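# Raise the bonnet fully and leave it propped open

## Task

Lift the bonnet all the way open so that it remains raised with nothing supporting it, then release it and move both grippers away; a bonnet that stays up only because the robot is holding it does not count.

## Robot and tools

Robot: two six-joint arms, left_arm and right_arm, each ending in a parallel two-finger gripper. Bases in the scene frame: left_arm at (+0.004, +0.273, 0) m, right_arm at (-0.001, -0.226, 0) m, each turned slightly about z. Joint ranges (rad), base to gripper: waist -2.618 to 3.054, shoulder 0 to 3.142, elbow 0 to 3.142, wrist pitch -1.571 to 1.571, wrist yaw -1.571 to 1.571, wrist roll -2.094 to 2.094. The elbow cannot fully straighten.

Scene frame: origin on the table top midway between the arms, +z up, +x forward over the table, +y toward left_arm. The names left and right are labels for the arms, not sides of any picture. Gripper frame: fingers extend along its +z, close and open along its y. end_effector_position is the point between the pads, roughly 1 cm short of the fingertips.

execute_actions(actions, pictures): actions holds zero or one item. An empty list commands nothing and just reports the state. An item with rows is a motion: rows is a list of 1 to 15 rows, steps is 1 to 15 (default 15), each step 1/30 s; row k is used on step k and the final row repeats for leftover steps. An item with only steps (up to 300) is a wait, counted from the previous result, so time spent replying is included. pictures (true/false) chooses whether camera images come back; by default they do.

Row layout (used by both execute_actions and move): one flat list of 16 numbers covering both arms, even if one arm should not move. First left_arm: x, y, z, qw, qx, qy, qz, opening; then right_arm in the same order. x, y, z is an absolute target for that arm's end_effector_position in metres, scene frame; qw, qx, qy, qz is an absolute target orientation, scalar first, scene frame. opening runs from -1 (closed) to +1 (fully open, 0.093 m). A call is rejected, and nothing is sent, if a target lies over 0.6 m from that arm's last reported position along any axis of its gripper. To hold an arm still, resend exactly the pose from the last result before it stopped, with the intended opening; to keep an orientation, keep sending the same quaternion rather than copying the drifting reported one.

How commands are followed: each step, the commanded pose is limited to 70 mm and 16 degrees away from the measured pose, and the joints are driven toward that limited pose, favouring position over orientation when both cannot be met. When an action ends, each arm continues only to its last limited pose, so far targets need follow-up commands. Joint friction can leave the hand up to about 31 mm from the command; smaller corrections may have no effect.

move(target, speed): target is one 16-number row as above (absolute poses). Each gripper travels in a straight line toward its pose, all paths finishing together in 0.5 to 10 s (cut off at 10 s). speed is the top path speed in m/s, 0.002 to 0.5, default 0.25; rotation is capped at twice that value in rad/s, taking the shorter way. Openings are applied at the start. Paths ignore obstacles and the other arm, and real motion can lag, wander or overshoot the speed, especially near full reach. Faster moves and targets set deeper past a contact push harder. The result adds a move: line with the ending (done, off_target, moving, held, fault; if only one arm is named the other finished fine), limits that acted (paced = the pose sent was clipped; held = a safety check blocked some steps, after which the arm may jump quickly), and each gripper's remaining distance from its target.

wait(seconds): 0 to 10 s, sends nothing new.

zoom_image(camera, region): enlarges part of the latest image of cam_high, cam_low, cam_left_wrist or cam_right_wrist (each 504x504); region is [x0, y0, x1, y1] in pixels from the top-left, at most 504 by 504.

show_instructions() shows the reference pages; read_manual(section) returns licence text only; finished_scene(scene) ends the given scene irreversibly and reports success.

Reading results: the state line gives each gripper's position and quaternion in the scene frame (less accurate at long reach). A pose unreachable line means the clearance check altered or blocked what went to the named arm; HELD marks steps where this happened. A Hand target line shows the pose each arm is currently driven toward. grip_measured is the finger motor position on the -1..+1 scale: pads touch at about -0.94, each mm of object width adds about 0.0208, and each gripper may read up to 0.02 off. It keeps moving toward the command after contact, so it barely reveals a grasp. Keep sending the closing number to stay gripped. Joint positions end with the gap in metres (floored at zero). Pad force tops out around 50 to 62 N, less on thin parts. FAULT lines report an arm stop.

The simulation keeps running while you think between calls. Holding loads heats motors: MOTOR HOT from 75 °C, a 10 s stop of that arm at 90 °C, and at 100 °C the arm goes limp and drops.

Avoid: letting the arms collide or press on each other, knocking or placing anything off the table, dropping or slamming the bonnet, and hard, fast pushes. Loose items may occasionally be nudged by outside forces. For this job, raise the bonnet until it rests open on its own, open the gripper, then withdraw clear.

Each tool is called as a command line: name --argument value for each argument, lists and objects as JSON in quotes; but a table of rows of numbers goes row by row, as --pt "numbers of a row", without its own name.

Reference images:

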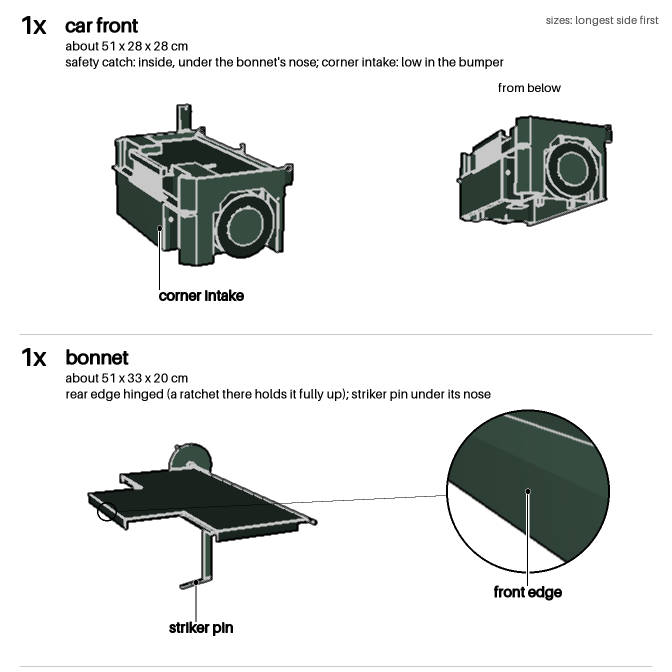

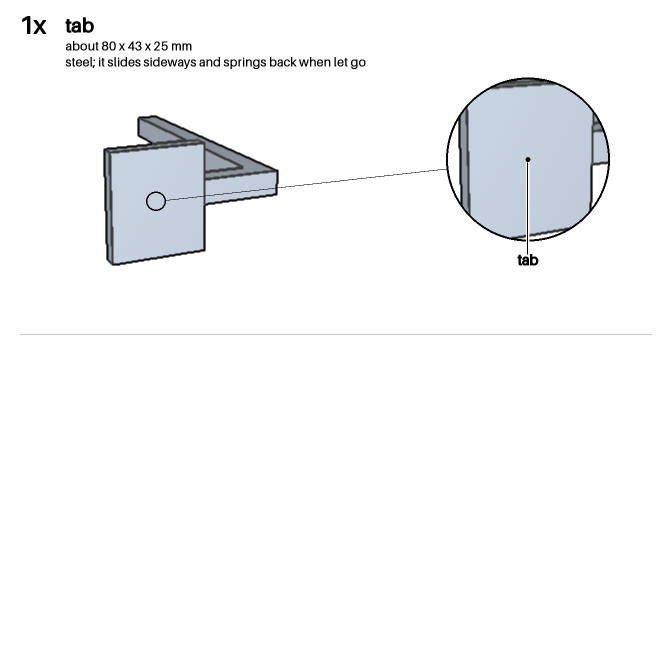

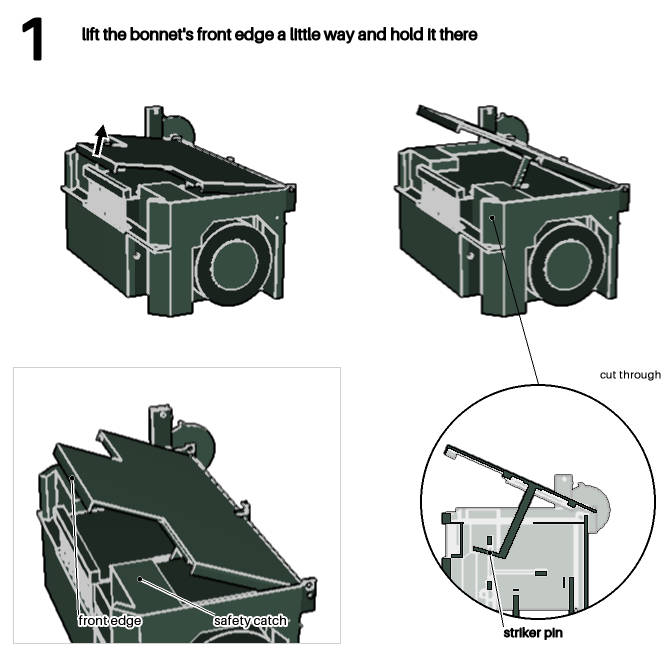

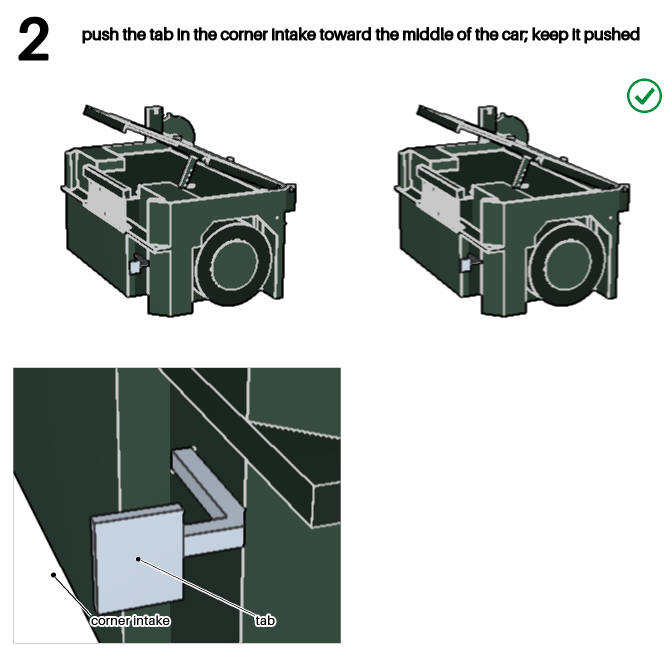

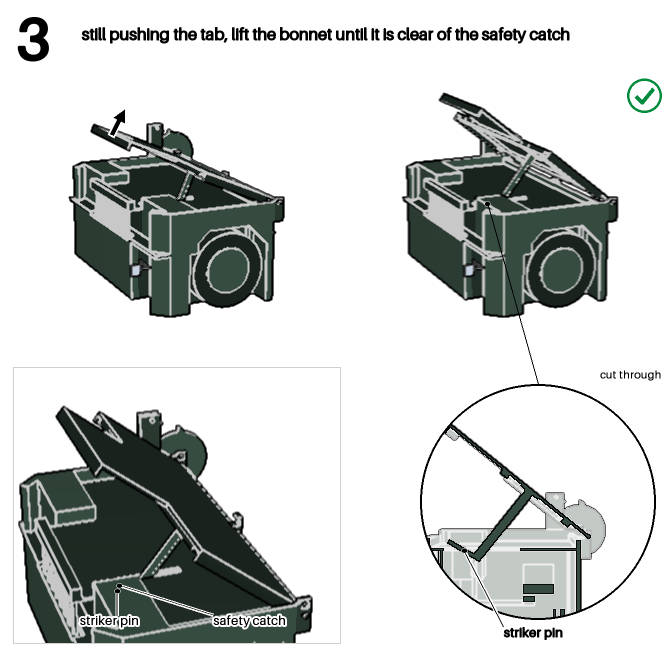

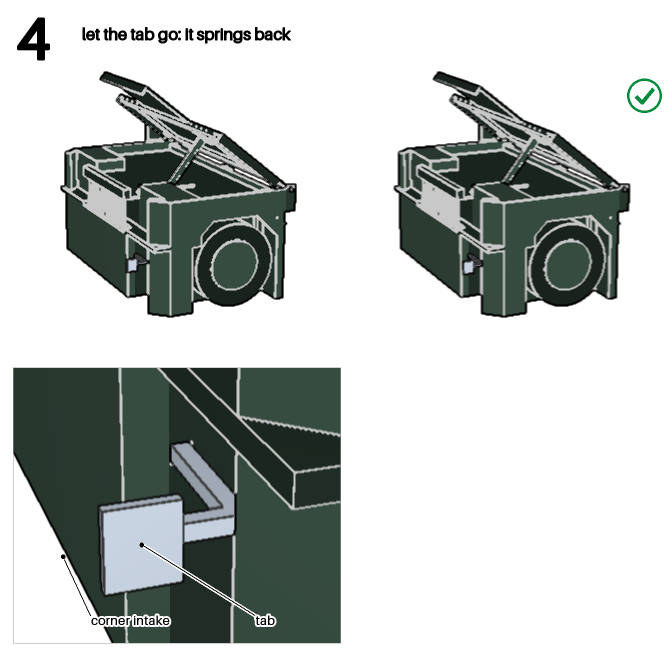

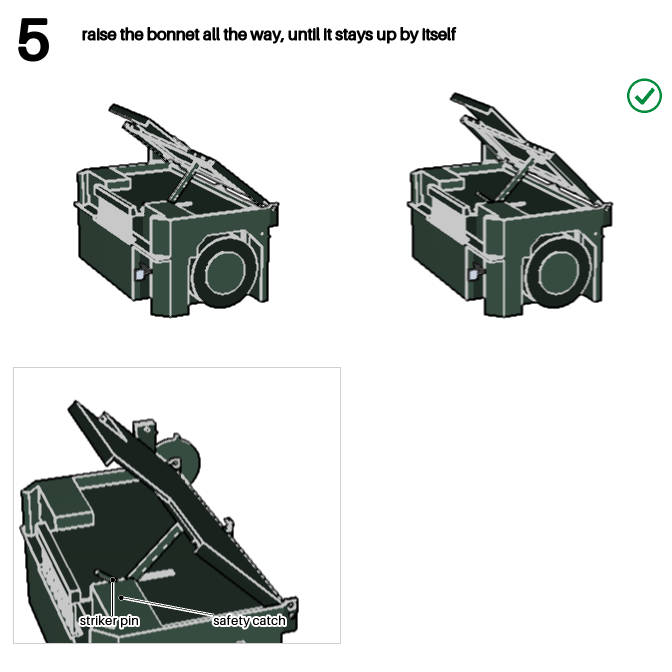

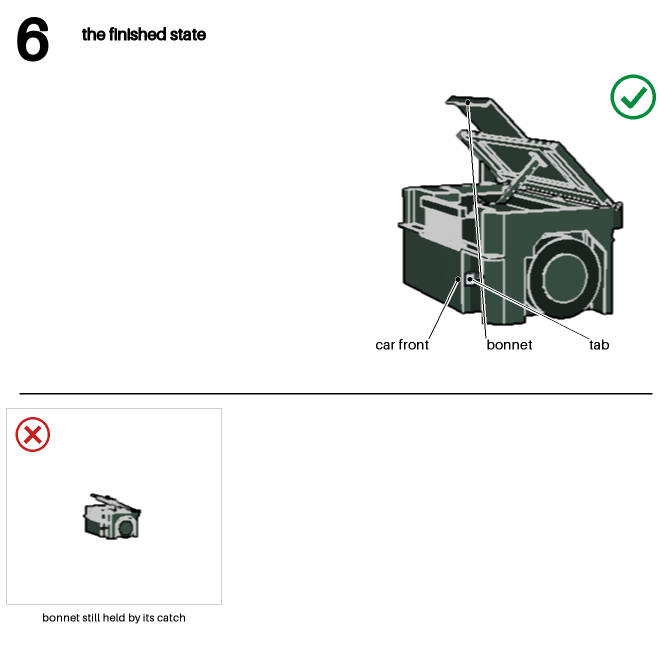

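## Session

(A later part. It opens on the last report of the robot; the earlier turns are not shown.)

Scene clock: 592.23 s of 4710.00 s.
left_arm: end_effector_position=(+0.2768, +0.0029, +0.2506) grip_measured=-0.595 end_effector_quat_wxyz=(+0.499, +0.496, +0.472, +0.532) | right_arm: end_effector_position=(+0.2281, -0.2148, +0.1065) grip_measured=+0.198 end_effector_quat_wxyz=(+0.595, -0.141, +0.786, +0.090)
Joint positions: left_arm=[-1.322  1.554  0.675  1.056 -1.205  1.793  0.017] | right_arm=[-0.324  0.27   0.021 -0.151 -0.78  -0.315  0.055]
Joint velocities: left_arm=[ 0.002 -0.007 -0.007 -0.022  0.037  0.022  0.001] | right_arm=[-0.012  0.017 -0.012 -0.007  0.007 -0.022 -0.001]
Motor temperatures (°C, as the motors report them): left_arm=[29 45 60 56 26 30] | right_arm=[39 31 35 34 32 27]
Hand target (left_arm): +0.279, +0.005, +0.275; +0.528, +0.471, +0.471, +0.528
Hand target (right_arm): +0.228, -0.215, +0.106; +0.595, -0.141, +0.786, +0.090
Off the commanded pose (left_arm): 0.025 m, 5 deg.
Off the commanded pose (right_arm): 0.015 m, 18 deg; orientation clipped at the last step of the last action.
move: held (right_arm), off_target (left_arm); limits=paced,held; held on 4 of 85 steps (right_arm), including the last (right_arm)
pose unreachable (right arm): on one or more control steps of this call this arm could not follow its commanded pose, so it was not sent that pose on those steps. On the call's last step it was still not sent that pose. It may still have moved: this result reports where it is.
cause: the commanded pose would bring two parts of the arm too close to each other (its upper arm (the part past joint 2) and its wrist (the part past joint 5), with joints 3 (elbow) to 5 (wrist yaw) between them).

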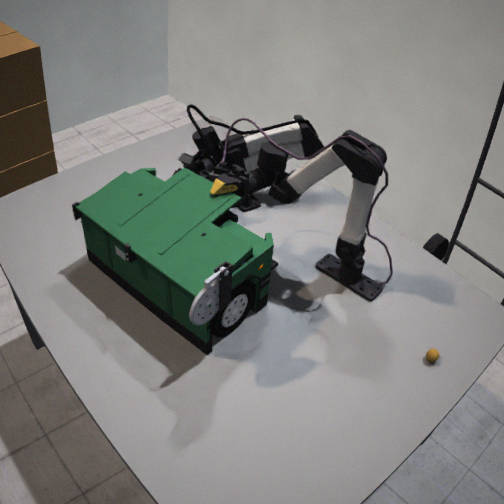

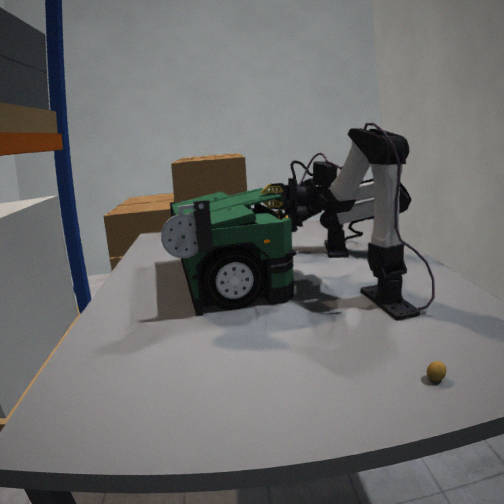

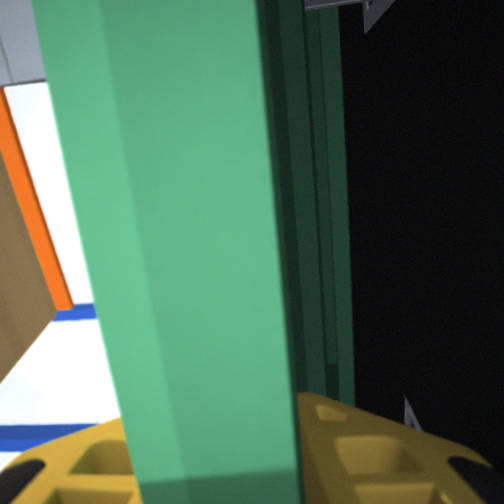

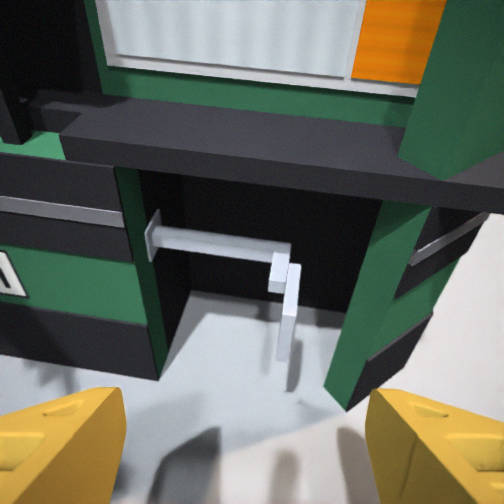

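move --target '[0.28,0.003,0.275,0.53,0.47,0.47,0.53,-0.6, 0.22,-0.23,0.2,0.378,-0.144,0.913,0.06,0.2]' --speed 0.15

move --target '[0.28,0.003,0.275,0.53,0.47,0.47,0.53,-0.6, 0.24,-0.222,0.125,0.378,-0.144,0.913,0.06,0.2]' --speed 0.15

Scene clock: 600.60 s of 4710.00 s.
left_arm: end_effector_position=(+0.2768, +0.0029, +0.2506) grip_measured=-0.595 end_effector_quat_wxyz=(+0.499, +0.496, +0.472, +0.532) | right_arm: end_effector_position=(+0.2204, -0.2303, +0.1980) grip_measured=+0.198 end_effector_quat_wxyz=(+0.387, -0.133, +0.910, +0.061)
Joint positions: left_arm=[-1.322  1.555  0.674  1.06  -1.205  1.794  0.017] | right_arm=[-0.195  0.746  0.825 -0.963 -0.463 -0.486  0.055]
Joint velocities: left_arm=[-0.007  0.017  0.022  0.081 -0.066 -0.022 -0.   ] | right_arm=[-0.007 -0.007 -0.017 -0.051  0.051 -0.022 -0.001]
Motor temperatures (°C, as the motors report them): left_arm=[29 44 58 57 26 30] | right_arm=[38 31 37 35 32 27]
Hand target (left_arm): +0.279, +0.005, +0.275; +0.528, +0.471, +0.471, +0.528
Hand target (right_arm): +0.222, -0.230, +0.200; +0.381, -0.138, +0.912, +0.059
Off the commanded pose (left_arm): 0.025 m, 5 deg.
Off the commanded pose (right_arm): 0.002 m, 2 deg.
After step 90, 3.07 s passed at rest.
move: off_target (left_arm)

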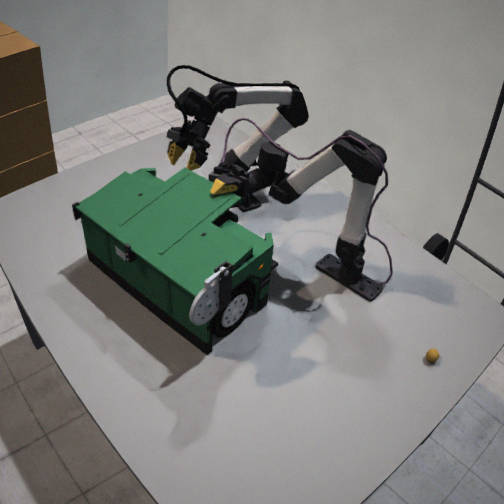

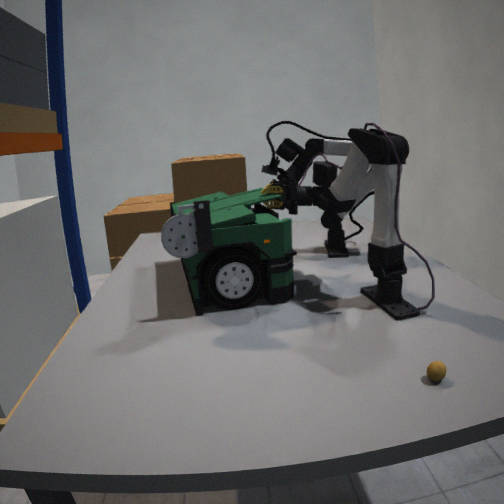

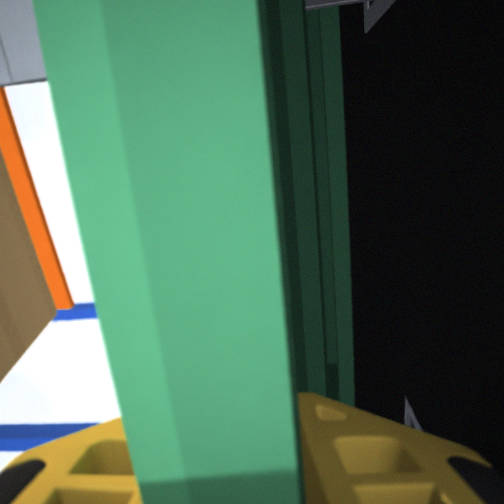

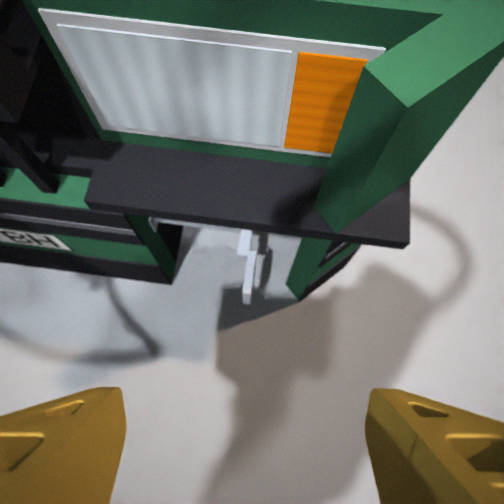

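Scene clock: 601.80 s of 4710.00 s.
left_arm: end_effector_position=(+0.2768, +0.0029, +0.2505) grip_measured=-0.595 end_effector_quat_wxyz=(+0.499, +0.495, +0.472, +0.532) | right_arm: end_effector_position=(+0.2386, -0.2221, +0.1357) grip_measured=+0.198 end_effector_quat_wxyz=(+0.391, -0.147, +0.907, +0.058)
Joint positions: left_arm=[-1.322  1.556  0.674  1.063 -1.205  1.796  0.017] | right_arm=[-0.091  0.746  0.562 -0.659 -0.401 -0.427  0.055]
Joint velocities: left_arm=[-0.002  0.007  0.007 -0.007  0.081 -0.007 -0.   ] | right_arm=[-0.022 -0.002 -0.007  0.081 -0.051  0.051 -0.001]
Motor temperatures (°C, as the motors report them): left_arm=[29 44 58 57 26 30] | right_arm=[37 31 37 35 32 27]
Hand target (left_arm): +0.279, +0.005, +0.275; +0.528, +0.471, +0.471, +0.528
Hand target (right_arm): +0.239, -0.222, +0.125; +0.378, -0.144, +0.913, +0.061
Off the commanded pose (left_arm): 0.025 m, 5 deg.
Off the commanded pose (right_arm): 0.011 m, 2 deg.
move: off_target (left_arm, right_arm)

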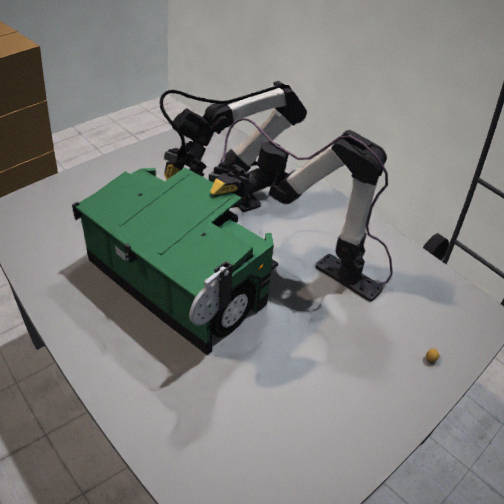

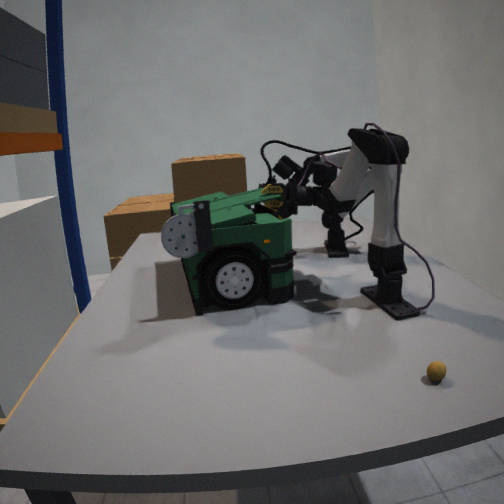

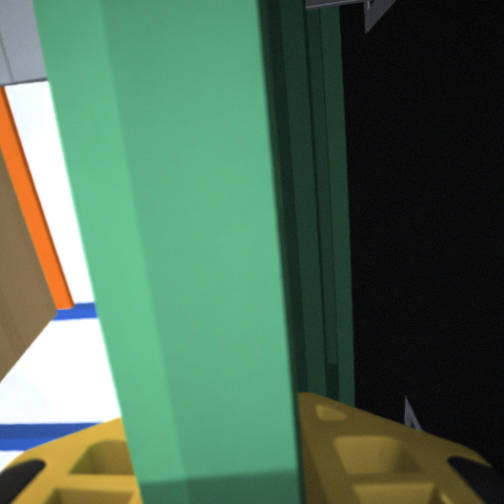

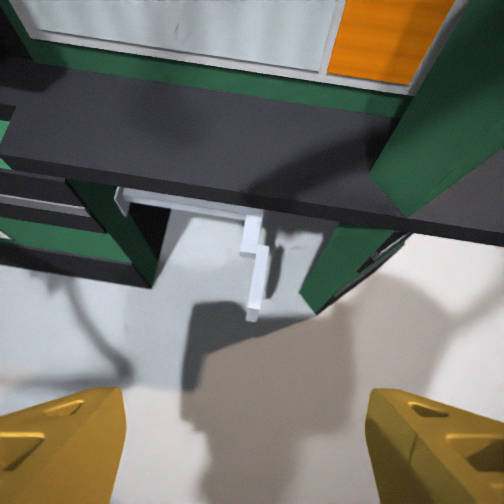

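move --target '[0.28,0.003,0.275,0.53,0.47,0.47,0.53,-0.6, 0.276,-0.211,0.092,0.378,-0.144,0.913,0.06,0.2]' --speed 0.06

Scene clock: 608.50 s of 4710.00 s.
left_arm: end_effector_position=(+0.2769, +0.0029, +0.2505) grip_measured=-0.595 end_effector_quat_wxyz=(+0.499, +0.495, +0.472, +0.532) | right_arm: end_effector_position=(+0.2769, -0.2117, +0.1023) grip_measured=+0.198 end_effector_quat_wxyz=(+0.388, -0.146, +0.908, +0.060)
Joint positions: left_arm=[-1.322  1.557  0.674  1.066 -1.206  1.797  0.017] | right_arm=[ 0.029  0.954  0.49  -0.355 -0.322 -0.331  0.055]
Joint velocities: left_arm=[ 0.017  0.022  0.002  0.037 -0.022  0.037  0.   ] | right_arm=[-0.022  0.017 -0.007 -0.022  0.022 -0.007 -0.001]
Motor temperatures (°C, as the motors report them): left_arm=[29 44 57 57 26 30] | right_arm=[36 30 37 36 31 27]
Hand target (left_arm): +0.279, +0.005, +0.275; +0.528, +0.470, +0.471, +0.528
Hand target (right_arm): +0.275, -0.210, +0.093; +0.378, -0.144, +0.913, +0.061
Off the commanded pose (left_arm): 0.025 m, 5 deg.
Off the commanded pose (right_arm): 0.010 m, 1 deg.
After step 90, 2.17 s passed at rest.
move: off_target (left_arm)

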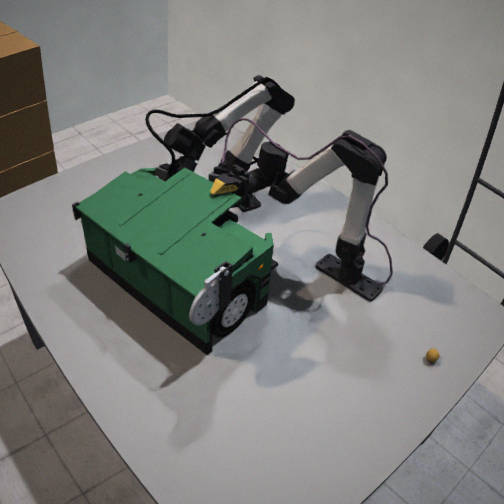

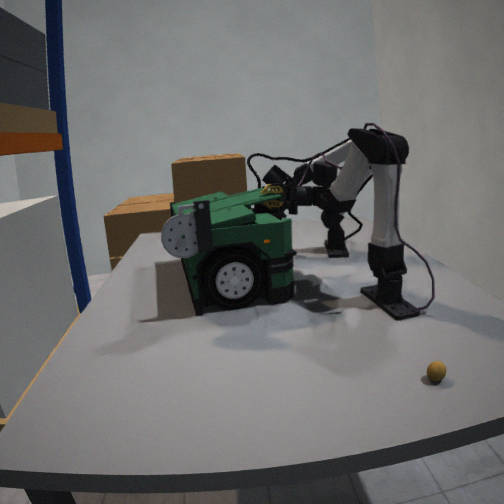

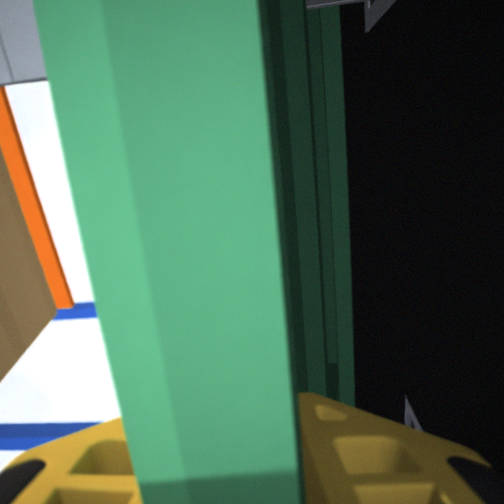

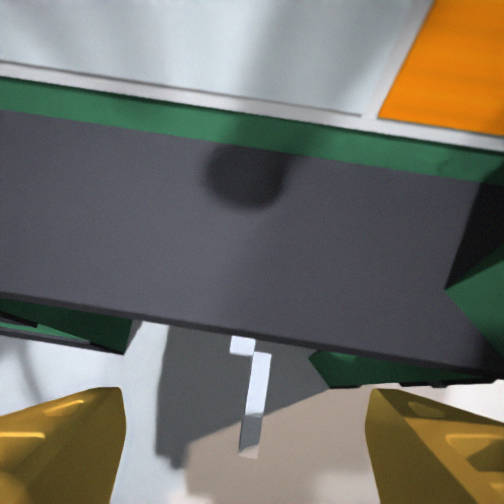

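move --target '[0.28,0.003,0.275,0.53,0.47,0.47,0.53,-0.6, 0.278,-0.210,0.068,0.378,-0.144,0.913,0.06,0.2]' --speed 0.04

move --target '[0.28,0.003,0.275,0.53,0.47,0.47,0.53,-0.6, 0.278,-0.210,0.068,0.378,-0.144,0.913,0.06,-1]'

Scene clock: 613.67 s of 4710.00 s.
left_arm: end_effector_position=(+0.2768, +0.0029, +0.2505) grip_measured=-0.595 end_effector_quat_wxyz=(+0.499, +0.495, +0.472, +0.532) | right_arm: end_effector_position=(+0.2801, -0.2115, +0.0779) grip_measured=+0.198 end_effector_quat_wxyz=(+0.387, -0.146, +0.908, +0.059)
Joint positions: left_arm=[-1.323  1.558  0.674  1.068 -1.207  1.799  0.017] | right_arm=[ 0.034  1.012  0.412 -0.217 -0.317 -0.327  0.055]
Joint velocities: left_arm=[-0.012  0.012 -0.007 -0.022  0.022 -0.022 -0.   ] | right_arm=[-0.017  0.012 -0.012  0.037 -0.022 -0.066  0.001]
Motor temperatures (°C, as the motors report them): left_arm=[29 43 56 57 26 30] | right_arm=[36 30 37 36 31 27]
Hand target (left_arm): +0.279, +0.005, +0.275; +0.528, +0.471, +0.471, +0.528
Hand target (right_arm): +0.278, -0.210, +0.068; +0.378, -0.144, +0.913, +0.060
Off the commanded pose (left_arm): 0.025 m, 5 deg.
Off the commanded pose (right_arm): 0.010 m, 1 deg.
After step 90, 0.70 s passed at rest.
move: off_target (left_arm)

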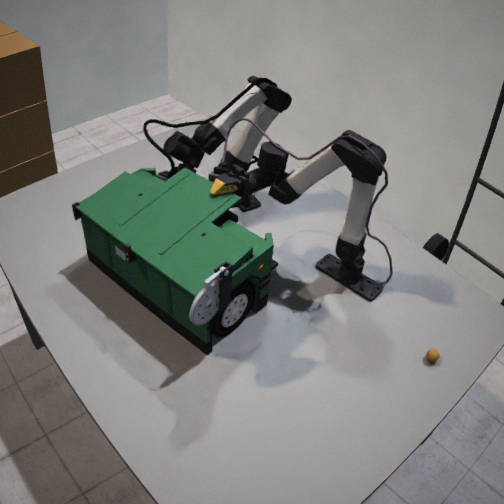

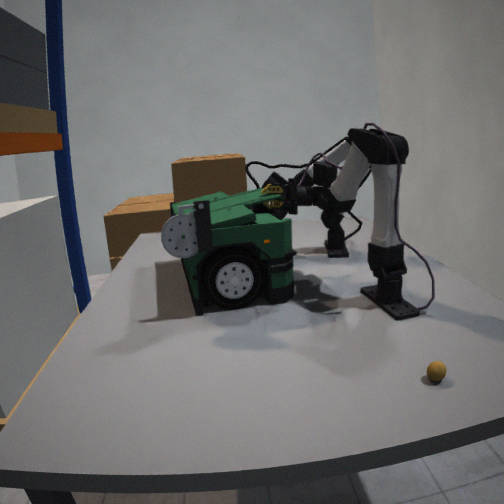

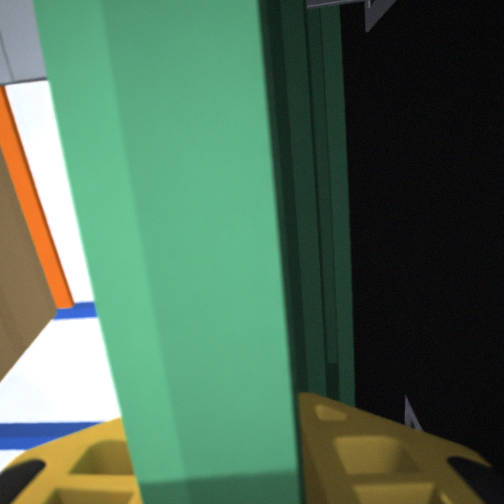

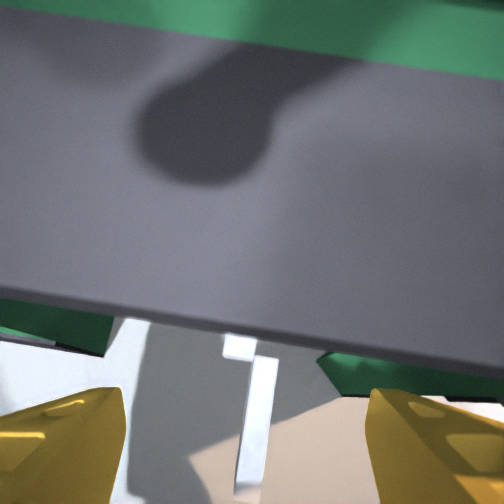

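Scene clock: 614.37 s of 4710.00 s.
left_arm: end_effector_position=(+0.2768, +0.0029, +0.2505) grip_measured=-0.595 end_effector_quat_wxyz=(+0.499, +0.494, +0.472, +0.532) | right_arm: end_effector_position=(+0.2805, -0.2121, +0.0779) grip_measured=-0.971 end_effector_quat_wxyz=(+0.387, -0.145, +0.909, +0.056)
Joint positions: left_arm=[-1.323  1.559  0.674  1.071 -1.207  1.799  0.017] | right_arm=[ 0.038  1.012  0.412 -0.215 -0.307 -0.326  0.   ]
Joint velocities: left_arm=[-0.012  0.007 -0.007  0.051 -0.007 -0.007  0.001] | right_arm=[ 0.002  0.027  0.012 -0.051  0.051 -0.022  0.   ]
Motor temperatures (°C, as the motors report them): left_arm=[29 43 56 57 26 30] | right_arm=[36 30 37 36 31 27]
Hand target (left_arm): +0.279, +0.005, +0.275; +0.528, +0.470, +0.471, +0.528
Hand target (right_arm): +0.278, -0.210, +0.068; +0.378, -0.144, +0.913, +0.060
Off the commanded pose (left_arm): 0.025 m, 4 deg.
Off the commanded pose (right_arm): 0.010 m, 1 deg.
move: off_target (left_arm)

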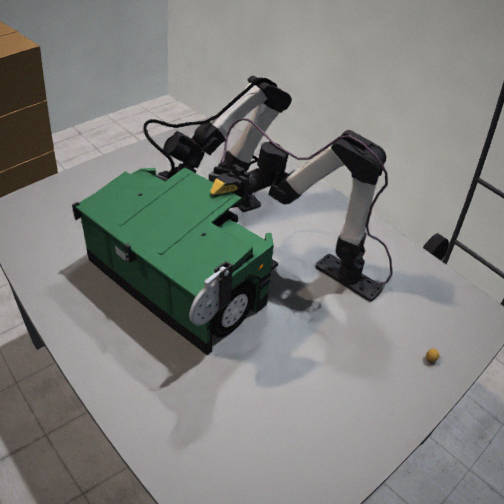

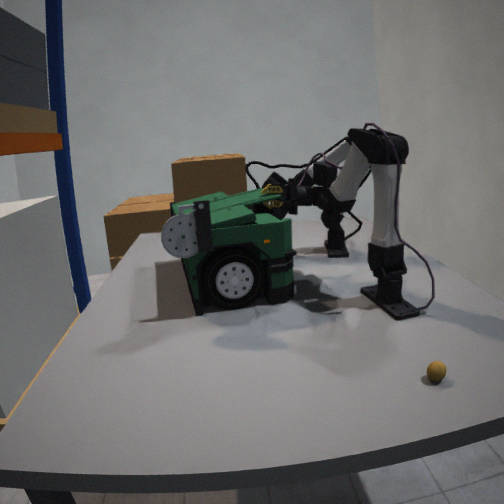

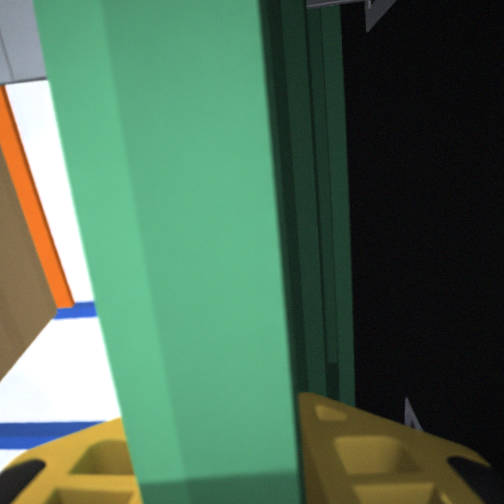

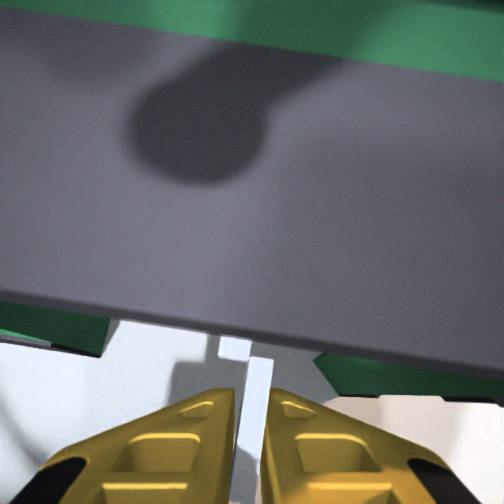

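Clamped. Lift left first, then push +y.

move --target '[0.28,0.003,0.31,0.53,0.47,0.47,0.53,-0.6, 0.272,-0.185,0.075,0.378,-0.144,0.913,0.06,-1]' --speed 0.04

move --target '[0.28,0.003,0.325,0.53,0.47,0.47,0.53,-0.6, 0.265,-0.155,0.075,0.378,-0.144,0.913,0.06,-1]' --speed 0.04

Scene clock: 619.57 s of 4710.00 s.
left_arm: end_effector_position=(+0.2770, +0.0024, +0.2535) grip_measured=-0.595 end_effector_quat_wxyz=(+0.487, +0.512, +0.470, +0.530) | right_arm: end_effector_position=(+0.2798, -0.2071, +0.0779) grip_measured=-0.976 end_effector_quat_wxyz=(+0.379, -0.094, +0.920, +0.031)
Joint positions: left_arm=[-1.321  1.512  0.699  0.911 -1.201  1.747  0.017] | right_arm=[ 0.153  0.988  0.412 -0.226 -0.141 -0.163  0.   ]
Joint velocities: left_arm=[-0.002 -0.017 -0.017 -0.022 -0.007 -0.095 -0.   ] | right_arm=[ 0.002  0.007  0.002  0.007 -0.037  0.095  0.   ]
Motor temperatures (°C, as the motors report them): left_arm=[29 43 56 57 26 30] | right_arm=[35 30 37 36 31 27]
Hand target (left_arm): +0.278, +0.008, +0.309; +0.527, +0.471, +0.473, +0.527
Hand target (right_arm): +0.272, -0.186, +0.075; +0.378, -0.143, +0.913, +0.061
Off the commanded pose (left_arm): 0.057 m, 7 deg.
Off the commanded pose (right_arm): 0.024 m, 7 deg.
After step 90, 0.47 s passed at rest.
move: off_target (left_arm, right_arm)

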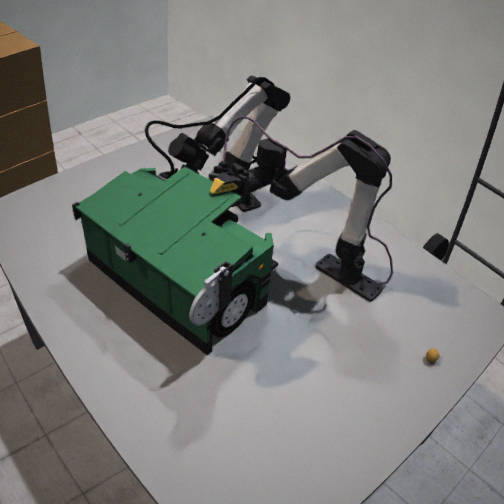

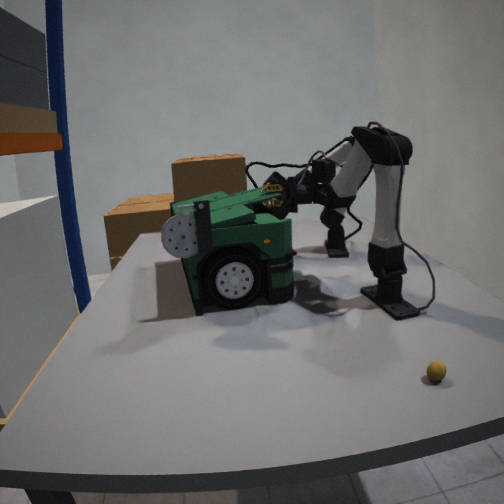

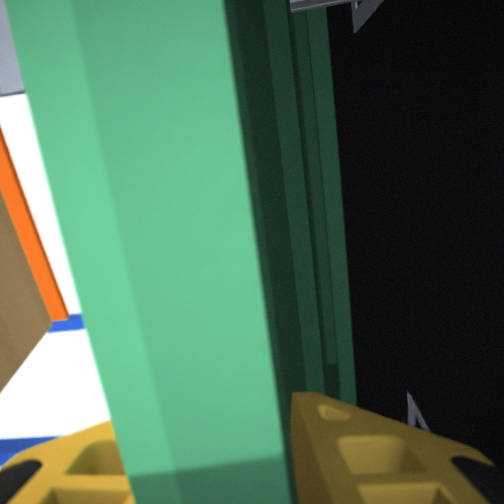

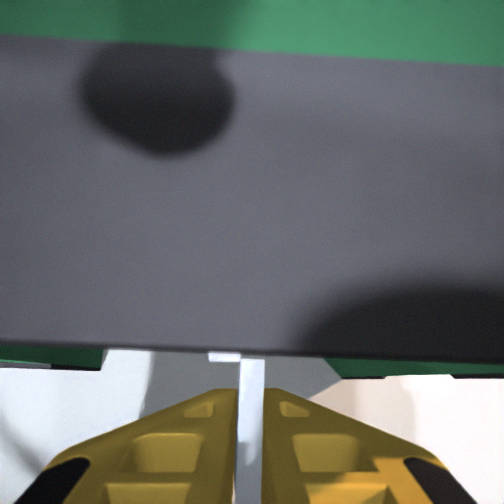

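Scene clock: 621.60 s of 4710.00 s.
left_arm: end_effector_position=(+0.2771, +0.0017, +0.2536) grip_measured=-0.593 end_effector_quat_wxyz=(+0.478, +0.524, +0.471, +0.524) | right_arm: end_effector_position=(+0.2796, -0.2060, +0.0777) grip_measured=-0.977 end_effector_quat_wxyz=(+0.383, -0.064, +0.921, -0.026)
Joint positions: left_arm=[-1.321  1.483  0.722  0.78  -1.194  1.689  0.017] | right_arm=[ 0.293  0.975  0.4   -0.211  0.085 -0.051  0.   ]
Joint velocities: left_arm=[ 0.027  0.002  0.012 -0.11  -0.007 -0.051  0.   ] | right_arm=[ 0.012 -0.022 -0.002 -0.022 -0.051 -0.022  0.   ]
Motor temperatures (°C, as the motors report them): left_arm=[29 43 56 57 26 30] | right_arm=[35 30 37 36 31 27]
Hand target (left_arm): +0.277, +0.011, +0.322; +0.524, +0.472, +0.477, +0.524
Hand target (right_arm): +0.264, -0.160, +0.075; +0.376, -0.141, +0.914, +0.059
Off the commanded pose (left_arm): 0.071 m, 9 deg.
Off the commanded pose (right_arm): 0.053 m, 13 deg.
move: off_target (left_arm, right_arm)

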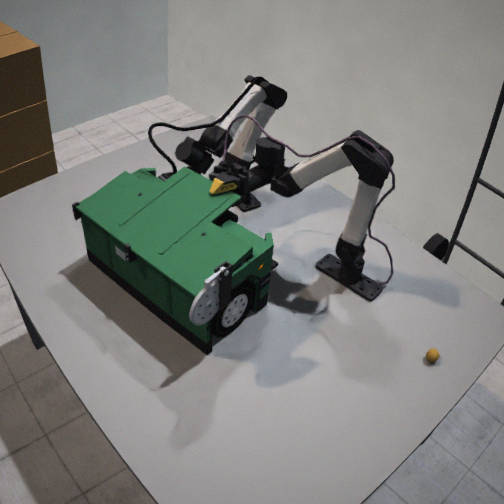

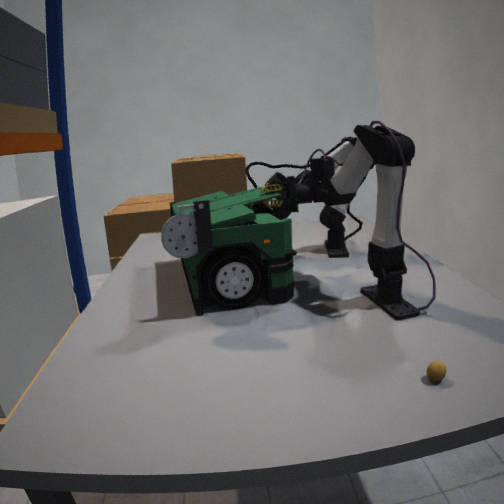

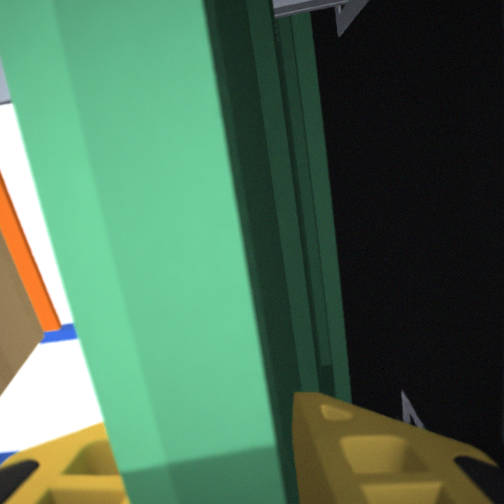

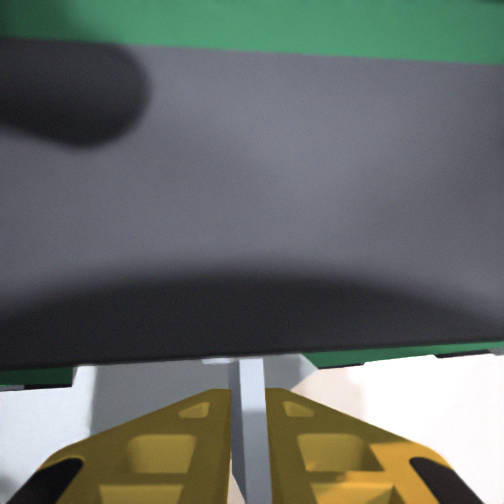

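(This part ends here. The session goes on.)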